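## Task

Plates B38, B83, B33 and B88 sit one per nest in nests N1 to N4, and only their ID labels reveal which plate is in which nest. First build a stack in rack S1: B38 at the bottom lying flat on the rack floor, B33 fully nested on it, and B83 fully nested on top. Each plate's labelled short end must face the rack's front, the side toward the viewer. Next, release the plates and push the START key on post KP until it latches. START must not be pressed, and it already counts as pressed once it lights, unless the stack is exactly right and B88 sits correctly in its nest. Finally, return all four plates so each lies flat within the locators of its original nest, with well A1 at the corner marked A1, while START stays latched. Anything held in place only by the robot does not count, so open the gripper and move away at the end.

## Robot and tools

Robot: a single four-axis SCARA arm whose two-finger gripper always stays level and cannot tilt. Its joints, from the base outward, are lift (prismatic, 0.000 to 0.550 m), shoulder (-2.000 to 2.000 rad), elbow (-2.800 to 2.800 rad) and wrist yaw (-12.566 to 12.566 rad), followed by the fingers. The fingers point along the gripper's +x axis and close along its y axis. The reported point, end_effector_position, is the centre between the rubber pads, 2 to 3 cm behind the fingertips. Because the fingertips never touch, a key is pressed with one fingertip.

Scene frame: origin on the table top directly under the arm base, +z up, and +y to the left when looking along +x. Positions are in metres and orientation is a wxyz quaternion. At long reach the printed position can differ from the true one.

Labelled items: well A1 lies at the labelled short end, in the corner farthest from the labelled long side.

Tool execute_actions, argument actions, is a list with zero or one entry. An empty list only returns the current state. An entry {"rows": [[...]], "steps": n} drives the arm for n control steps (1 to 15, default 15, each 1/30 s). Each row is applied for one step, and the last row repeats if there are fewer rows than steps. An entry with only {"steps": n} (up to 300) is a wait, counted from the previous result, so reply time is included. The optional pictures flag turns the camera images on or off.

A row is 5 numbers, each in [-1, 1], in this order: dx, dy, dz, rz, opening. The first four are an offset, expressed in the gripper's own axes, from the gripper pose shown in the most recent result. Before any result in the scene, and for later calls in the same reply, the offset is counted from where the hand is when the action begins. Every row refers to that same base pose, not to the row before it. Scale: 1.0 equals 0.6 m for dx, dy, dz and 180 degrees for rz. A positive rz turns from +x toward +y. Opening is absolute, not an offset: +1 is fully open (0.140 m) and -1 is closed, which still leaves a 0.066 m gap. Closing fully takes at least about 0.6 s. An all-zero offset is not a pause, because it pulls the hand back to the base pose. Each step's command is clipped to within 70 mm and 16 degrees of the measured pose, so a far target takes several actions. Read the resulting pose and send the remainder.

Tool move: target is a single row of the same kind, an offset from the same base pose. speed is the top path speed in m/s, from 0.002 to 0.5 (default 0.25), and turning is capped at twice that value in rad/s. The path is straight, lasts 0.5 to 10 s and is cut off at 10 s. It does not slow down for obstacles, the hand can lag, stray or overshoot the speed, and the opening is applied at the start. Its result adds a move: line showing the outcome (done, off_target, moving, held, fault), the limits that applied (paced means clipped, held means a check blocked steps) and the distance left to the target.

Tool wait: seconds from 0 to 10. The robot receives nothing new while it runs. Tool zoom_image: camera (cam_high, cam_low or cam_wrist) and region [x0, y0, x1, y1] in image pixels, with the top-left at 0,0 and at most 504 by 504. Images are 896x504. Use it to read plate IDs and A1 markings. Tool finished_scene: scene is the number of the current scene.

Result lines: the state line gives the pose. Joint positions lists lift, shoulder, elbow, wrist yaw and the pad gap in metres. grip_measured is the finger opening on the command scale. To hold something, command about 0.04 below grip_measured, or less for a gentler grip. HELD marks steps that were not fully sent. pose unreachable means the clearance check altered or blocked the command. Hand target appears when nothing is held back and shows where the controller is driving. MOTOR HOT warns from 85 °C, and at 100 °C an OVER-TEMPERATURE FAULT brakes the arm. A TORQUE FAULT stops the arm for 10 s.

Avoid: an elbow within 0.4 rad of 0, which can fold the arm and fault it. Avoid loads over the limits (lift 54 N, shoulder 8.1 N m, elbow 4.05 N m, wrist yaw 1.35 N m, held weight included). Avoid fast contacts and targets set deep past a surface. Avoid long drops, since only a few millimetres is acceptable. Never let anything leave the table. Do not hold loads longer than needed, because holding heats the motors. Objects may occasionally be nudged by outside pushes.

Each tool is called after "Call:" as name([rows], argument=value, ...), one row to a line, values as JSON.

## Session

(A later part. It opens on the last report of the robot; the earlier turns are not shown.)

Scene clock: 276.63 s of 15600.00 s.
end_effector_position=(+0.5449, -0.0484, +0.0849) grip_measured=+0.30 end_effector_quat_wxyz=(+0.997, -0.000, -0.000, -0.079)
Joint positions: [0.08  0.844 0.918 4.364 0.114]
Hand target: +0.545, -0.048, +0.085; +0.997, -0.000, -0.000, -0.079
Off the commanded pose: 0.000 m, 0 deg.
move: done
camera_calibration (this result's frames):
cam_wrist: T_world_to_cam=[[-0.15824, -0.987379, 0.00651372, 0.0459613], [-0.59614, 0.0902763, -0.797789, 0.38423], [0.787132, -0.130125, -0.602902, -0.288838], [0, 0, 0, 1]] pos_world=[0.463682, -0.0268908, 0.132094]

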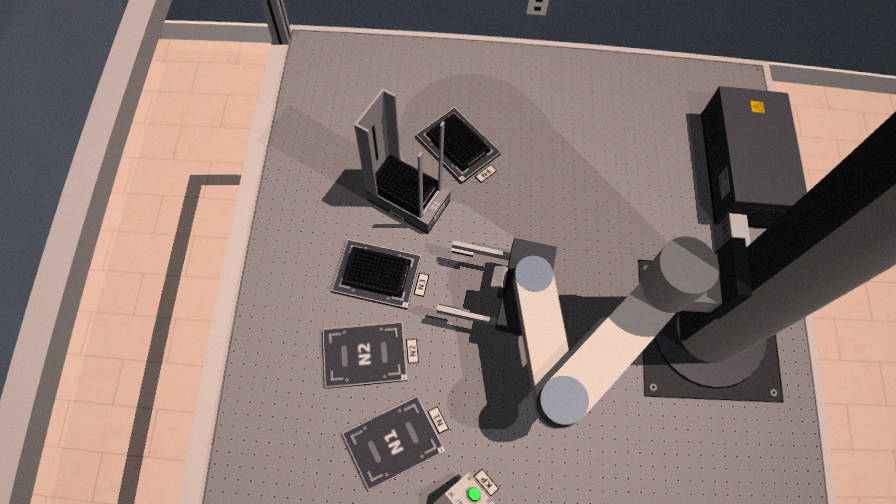

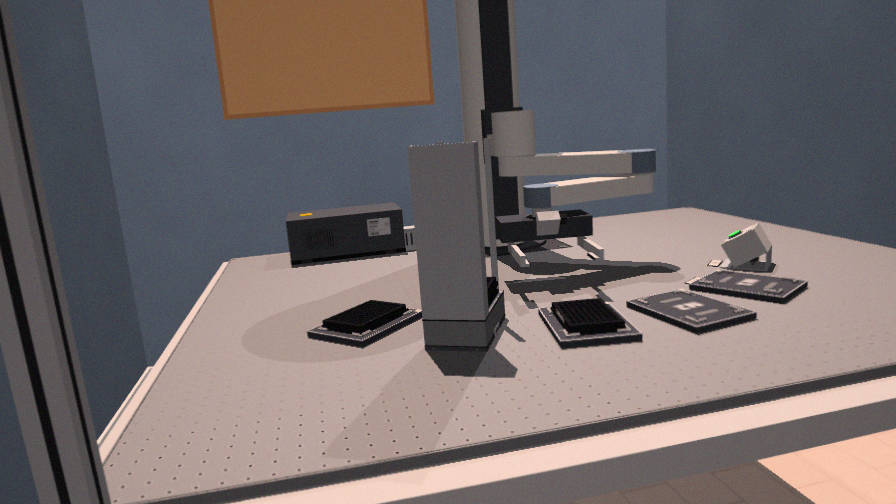

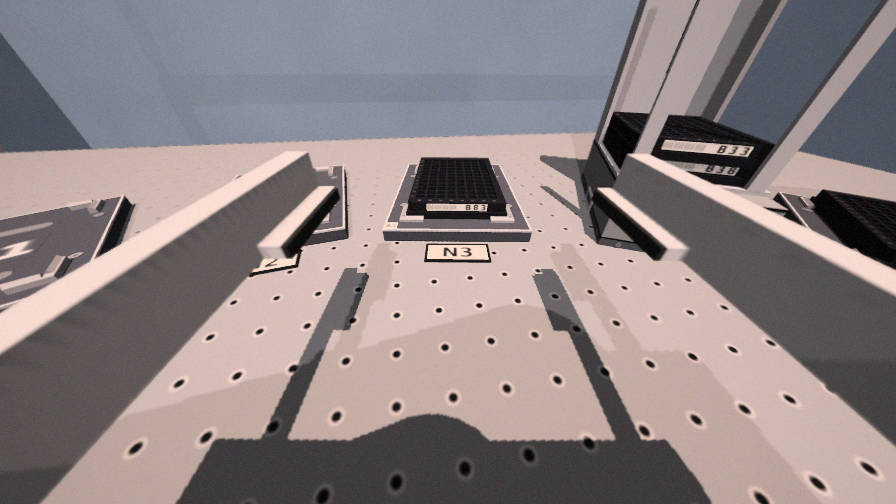

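Call:
move(target=[-0.011,-0.2254,0.0005,-0.1014,0.3])

Call:
move(target=[0.2828,0,0,0,0.3], speed=0.15)

Call:
move(target=[0,0,0,0,-0.45])

Scene clock: 284.23 s of 15600.00 s.
end_effector_position=(+0.5171, -0.1810, +0.0851) grip_measured=+0.30 end_effector_quat_wxyz=(+0.972, -0.000, -0.000, -0.236)
Joint positions: [0.08  0.445 0.979 4.382 0.114]
Hand target: +0.517, -0.181, +0.085; +0.972, -0.000, -0.000, -0.236
Off the commanded pose: 0.000 m, 0 deg.
After step 90, 3.57 s passed at rest.
move: done
camera_calibration (this result's frames):
cam_wrist: T_world_to_cam=[[-0.459715, -0.888043, 0.00651372, 0.0844769], [-0.537814, 0.27256, -0.797789, 0.382652], [0.706695, -0.370259, -0.602902, -0.285945], [0, 0, 0, 1]] pos_world=[0.446707, -0.13515, 0.132329]

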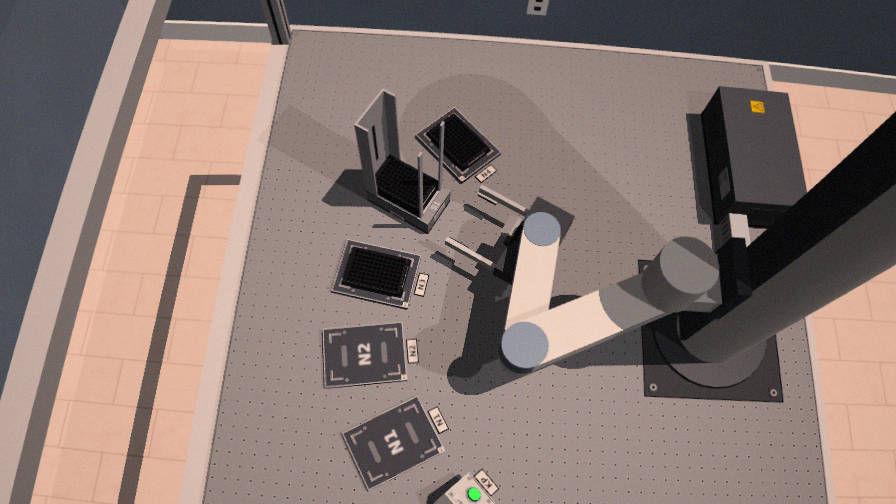

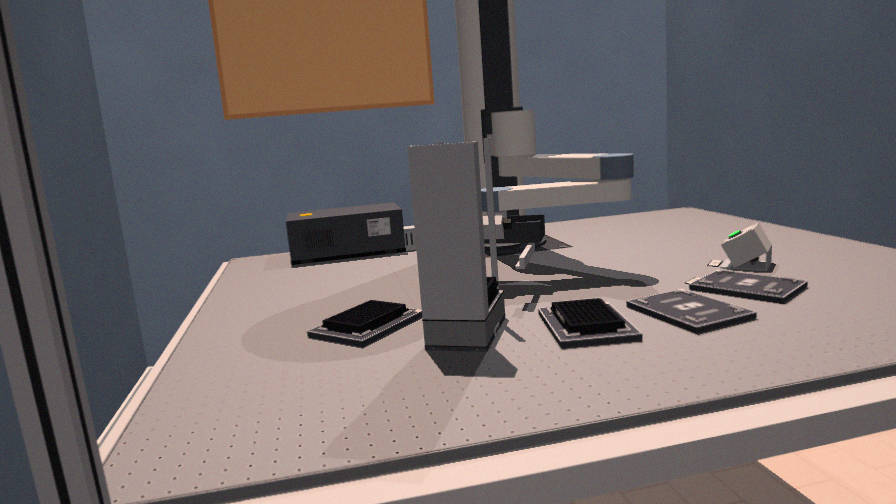

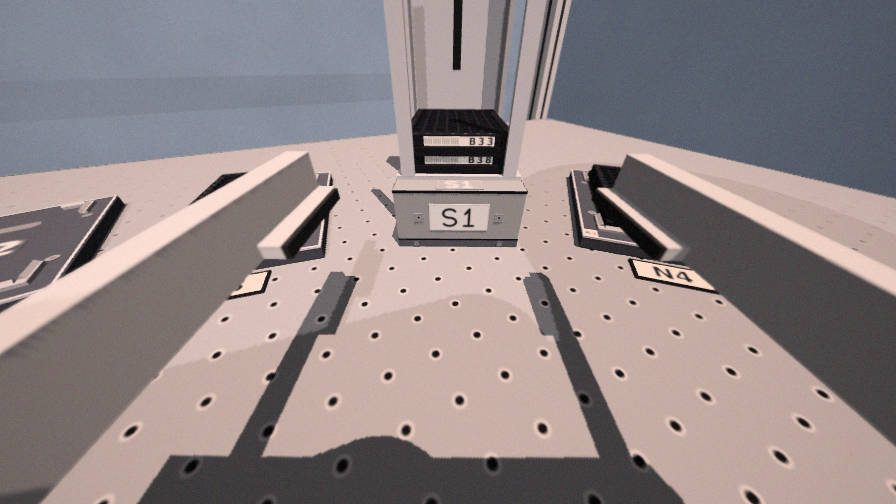

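Scene clock: 285.73 s of 15600.00 s.
end_effector_position=(+0.6678, -0.2588, +0.0851) grip_measured=+0.30 end_effector_quat_wxyz=(+0.972, -0.000, -0.000, -0.236)
Joint positions: [0.08  0.1   1.854 3.852 0.114]
Hand target: +0.668, -0.259, +0.085; +0.972, -0.000, -0.000, -0.236
Off the commanded pose: 0.000 m, 0 deg.
move: done
camera_calibration (this result's frames):
cam_wrist: T_world_to_cam=[[-0.459583, -0.888111, 0.00651372, 0.0845927], [-0.537855, 0.27248, -0.797789, 0.484959], [0.70675, -0.370154, -0.602902, -0.421311], [0, 0, 0, 1]] pos_world=[0.597477, -0.212964, 0.132334]

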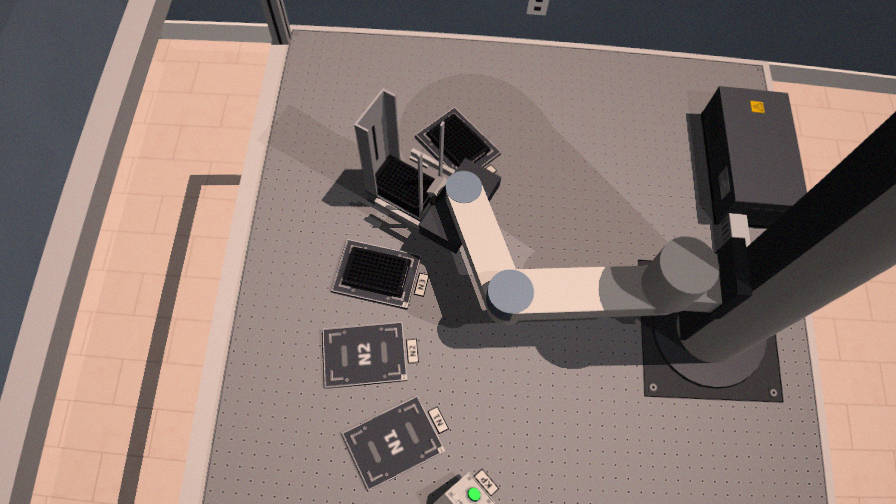

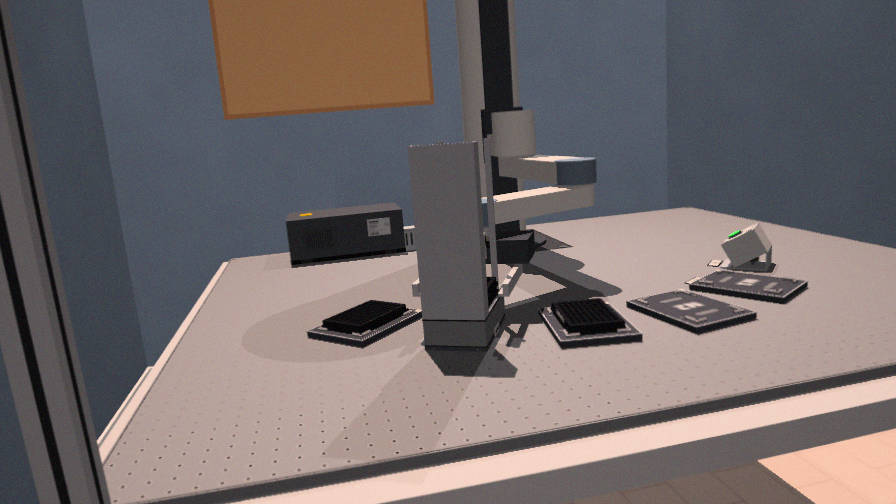

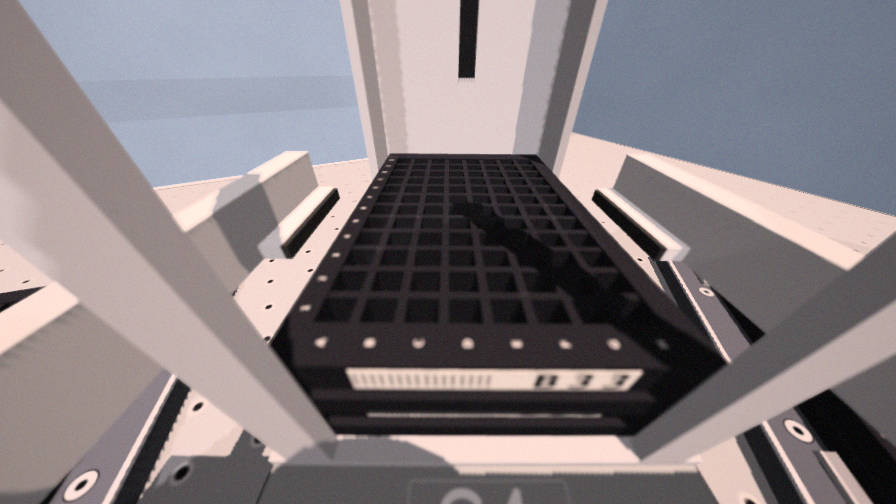

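Scene clock: 286.23 s of 15600.00 s.
end_effector_position=(+0.6678, -0.2588, +0.0851) grip_measured=-0.45 end_effector_quat_wxyz=(+0.972, -0.000, -0.000, -0.236)
Joint positions: [0.08  0.1   1.854 3.852 0.086]
Hand target: +0.668, -0.259, +0.085; +0.972, -0.000, -0.000, -0.236
Off the commanded pose: 0.000 m, 0 deg.
move: done
camera_calibration (this result's frames):
cam_wrist: T_world_to_cam=[[-0.459587, -0.888109, 0.00651372, 0.0845951], [-0.537854, 0.272482, -0.797789, 0.484959], [0.706748, -0.370157, -0.602902, -0.421311], [0, 0, 0, 1]] pos_world=[0.597477, -0.212964, 0.132334]

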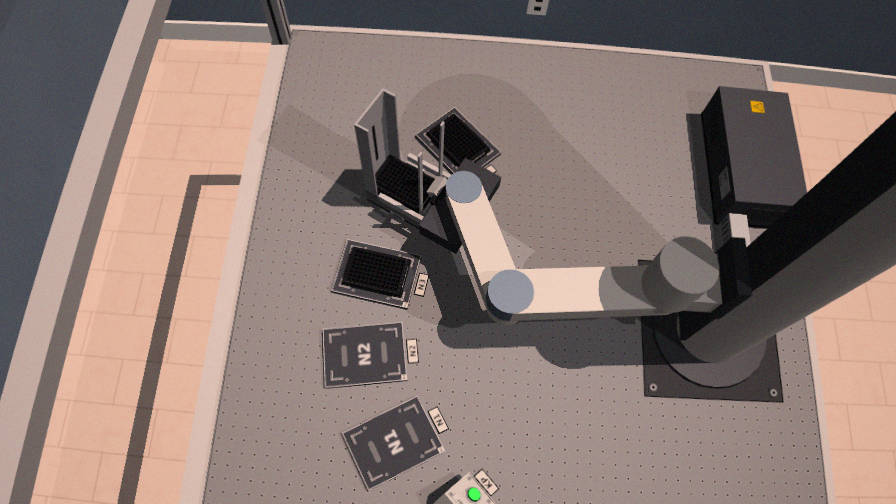

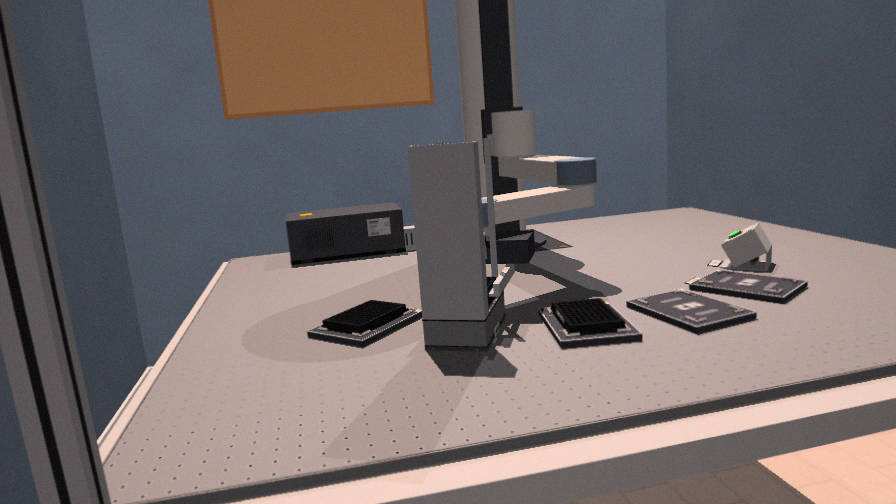

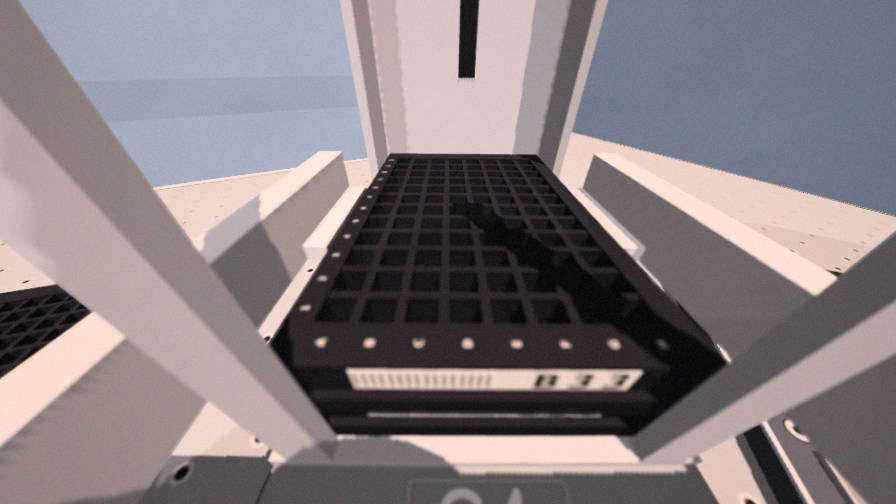

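Call:
move(target=[0,0,0,0,-0.62])

Call:
move(target=[0,0,0.419,0,-0.62], speed=0.15)

Call:
move(target=[-0.4365,0.7635,0,0.323,-0.62], speed=0.3)

Call:
move(target=[0,0,-0.485,0,-0.62], speed=0.25)

Scene clock: 290.67 s of 15600.00 s.
end_effector_position=(+0.6678, -0.2588, +0.0853) grip_measured=-0.57 end_effector_quat_wxyz=(+0.972, -0.000, -0.000, -0.236)
Joint positions: [0.08  0.1   1.854 3.852 0.082]
Hand target: +0.668, -0.259, +0.085; +0.972, -0.000, -0.000, -0.236
Off the commanded pose: 0.000 m, 0 deg.
After step 90, 0.93 s passed at rest.
move: done
camera_calibration (this result's frames):
cam_wrist: T_world_to_cam=[[-0.459625, -0.888089, 0.00651372, 0.0846309], [-0.537842, 0.272505, -0.797789, 0.485077], [0.706733, -0.370187, -0.602902, -0.421222], [0, 0, 0, 1]] pos_world=[0.597485, -0.212957, 0.132482]

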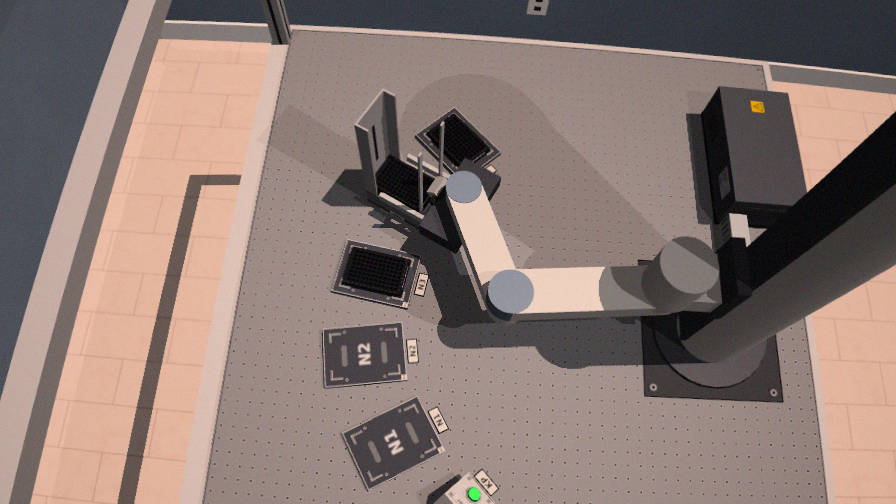

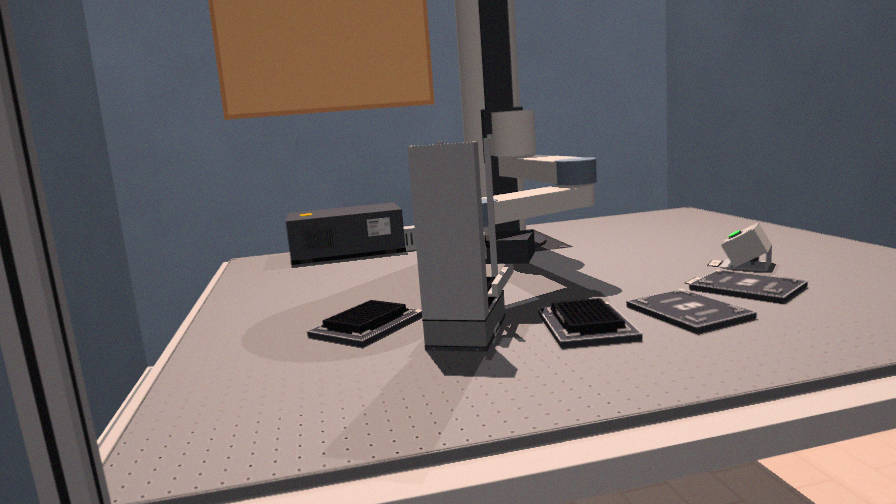

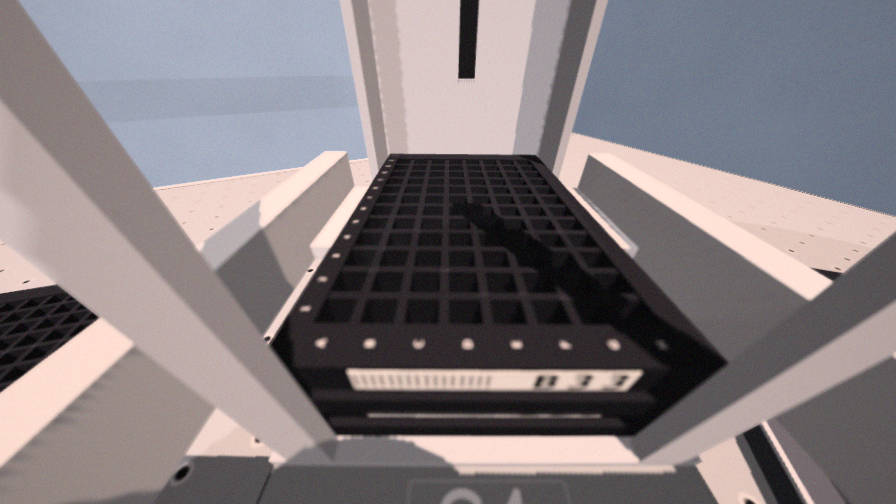

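Scene clock: 292.70 s of 15600.00 s.
end_effector_position=(+0.6678, -0.2588, +0.3367) grip_measured=-0.57 end_effector_quat_wxyz=(+0.972, -0.000, -0.000, -0.236)
Joint positions: [0.332 0.1   1.854 3.852 0.082]
Hand target: +0.668, -0.259, +0.337; +0.972, -0.000, -0.000, -0.236
Off the commanded pose: 0.000 m, 0 deg.
move: done
camera_calibration (this result's frames):
cam_wrist: T_world_to_cam=[[-0.459595, -0.888105, 0.00651372, 0.082981], [-0.537851, 0.272487, -0.797789, 0.685689], [0.706745, -0.370163, -0.602902, -0.269627], [0, 0, 0, 1]] pos_world=[0.597494, -0.212951, 0.383936]

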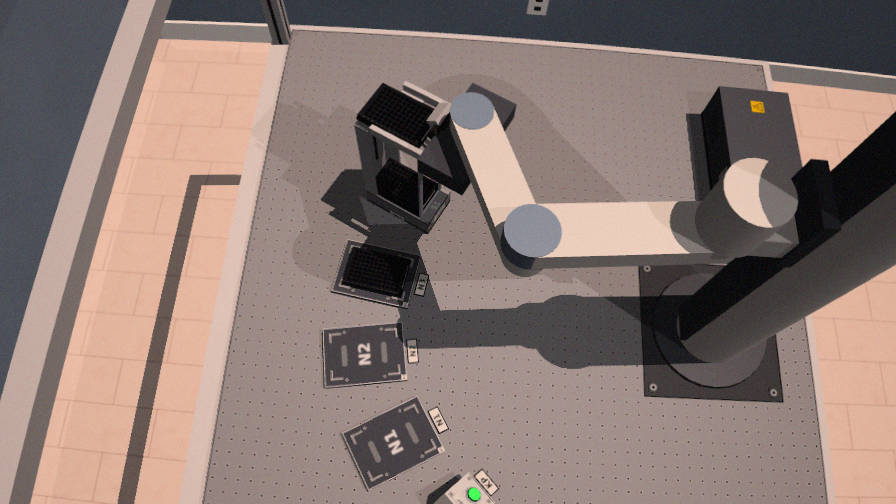

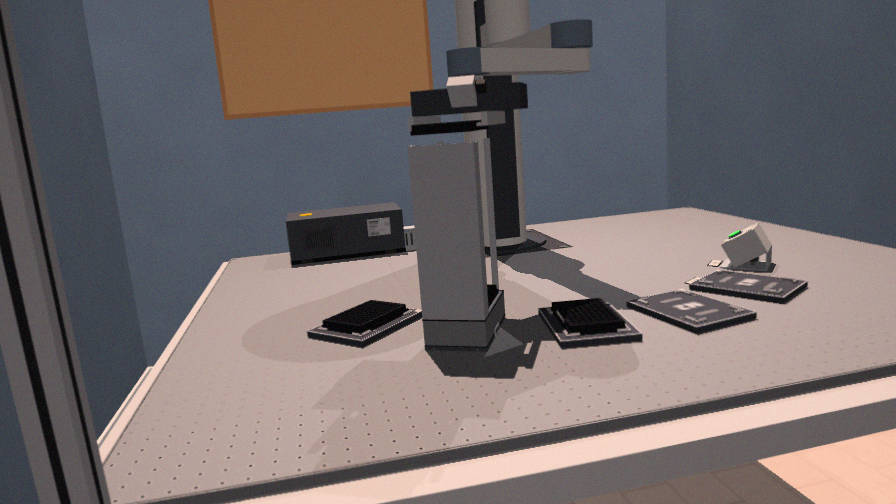

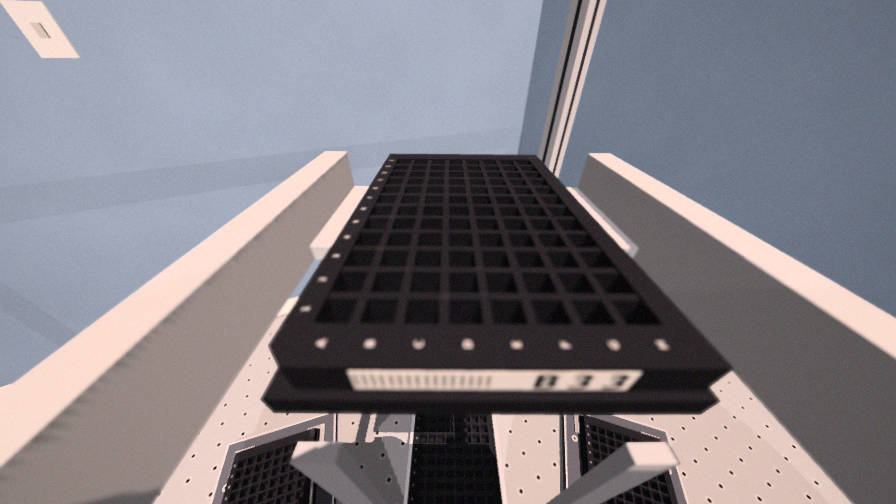

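Scene clock: 294.83 s of 15600.00 s.
end_effector_position=(+0.6450, +0.2686, +0.3367) grip_measured=-0.57 end_effector_quat_wxyz=(+0.964, -0.000, -0.000, +0.266)
Joint positions: [0.332 1.14  1.759 3.923 0.082]
Hand target: +0.645, +0.268, +0.337; +0.964, -0.000, -0.000, +0.266
Off the commanded pose: 0.000 m, 0 deg.
move: done
camera_calibration (this result's frames):
cam_wrist: T_world_to_cam=[[0.512188, -0.858849, 0.00651372, -0.0938135], [-0.515162, -0.313276, -0.797789, 0.672405], [0.68722, 0.405262, -0.602902, -0.253961], [0, 0, 0, 1]] pos_world=[0.568975, 0.232997, 0.383934]

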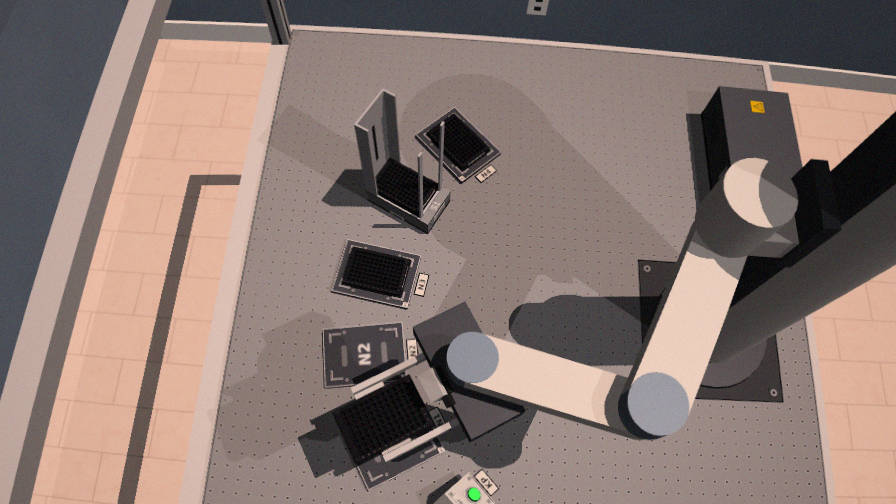

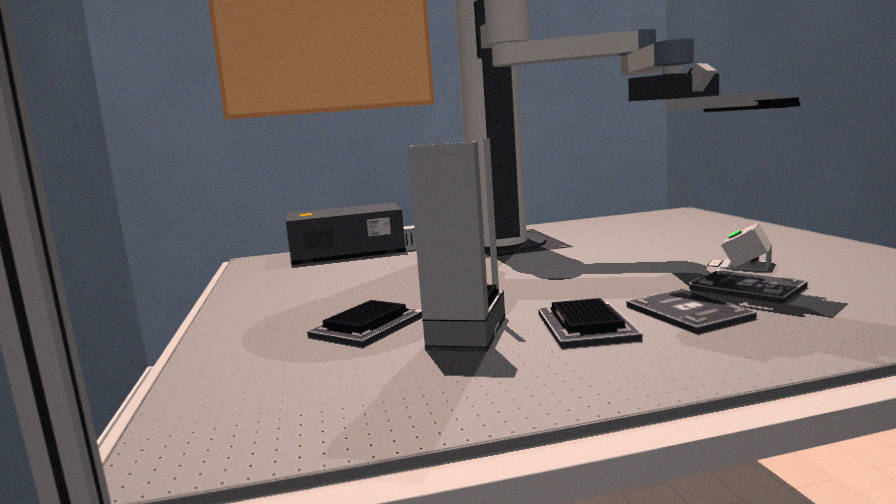

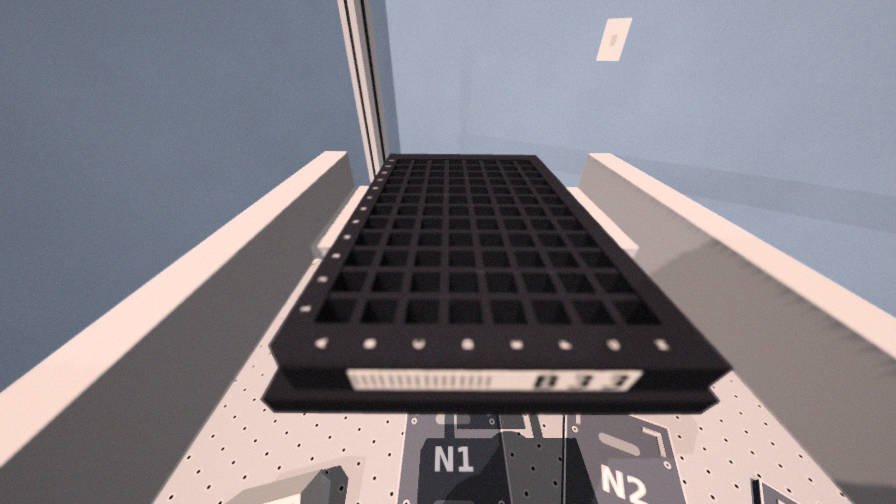

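Scene clock: 296.40 s of 15600.00 s.
end_effector_position=(+0.6450, +0.2686, +0.0457) grip_measured=-0.57 end_effector_quat_wxyz=(+0.964, -0.000, -0.000, +0.266)
Joint positions: [0.041 1.14  1.759 3.923 0.082]
Hand target: +0.645, +0.269, +0.046; +0.964, -0.000, -0.000, +0.266
Off the commanded pose: 0.000 m, 0 deg.
move: done
camera_calibration (this result's frames):
cam_wrist: T_world_to_cam=[[0.512165, -0.858862, 0.00651372, -0.0919098], [-0.51517, -0.313262, -0.797789, 0.440184], [0.687231, 0.405244, -0.602902, -0.429454], [0, 0, 0, 1]] pos_world=[0.568977, 0.232988, 0.092854]

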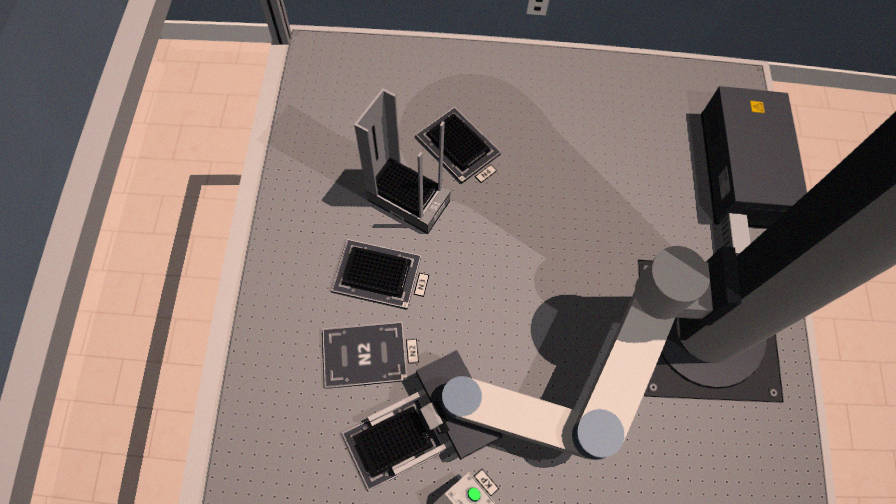

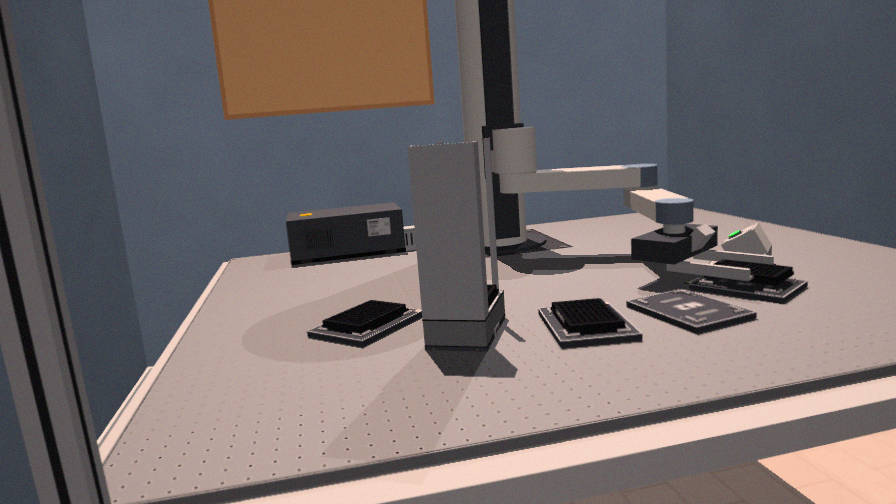

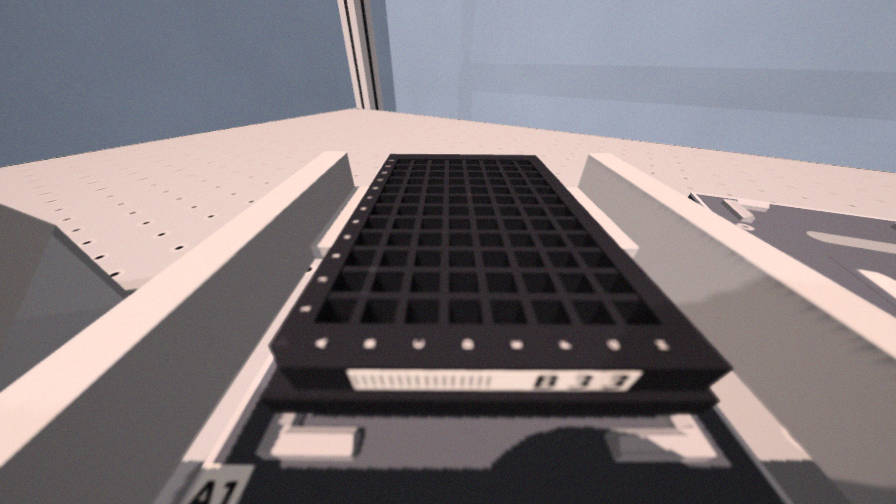

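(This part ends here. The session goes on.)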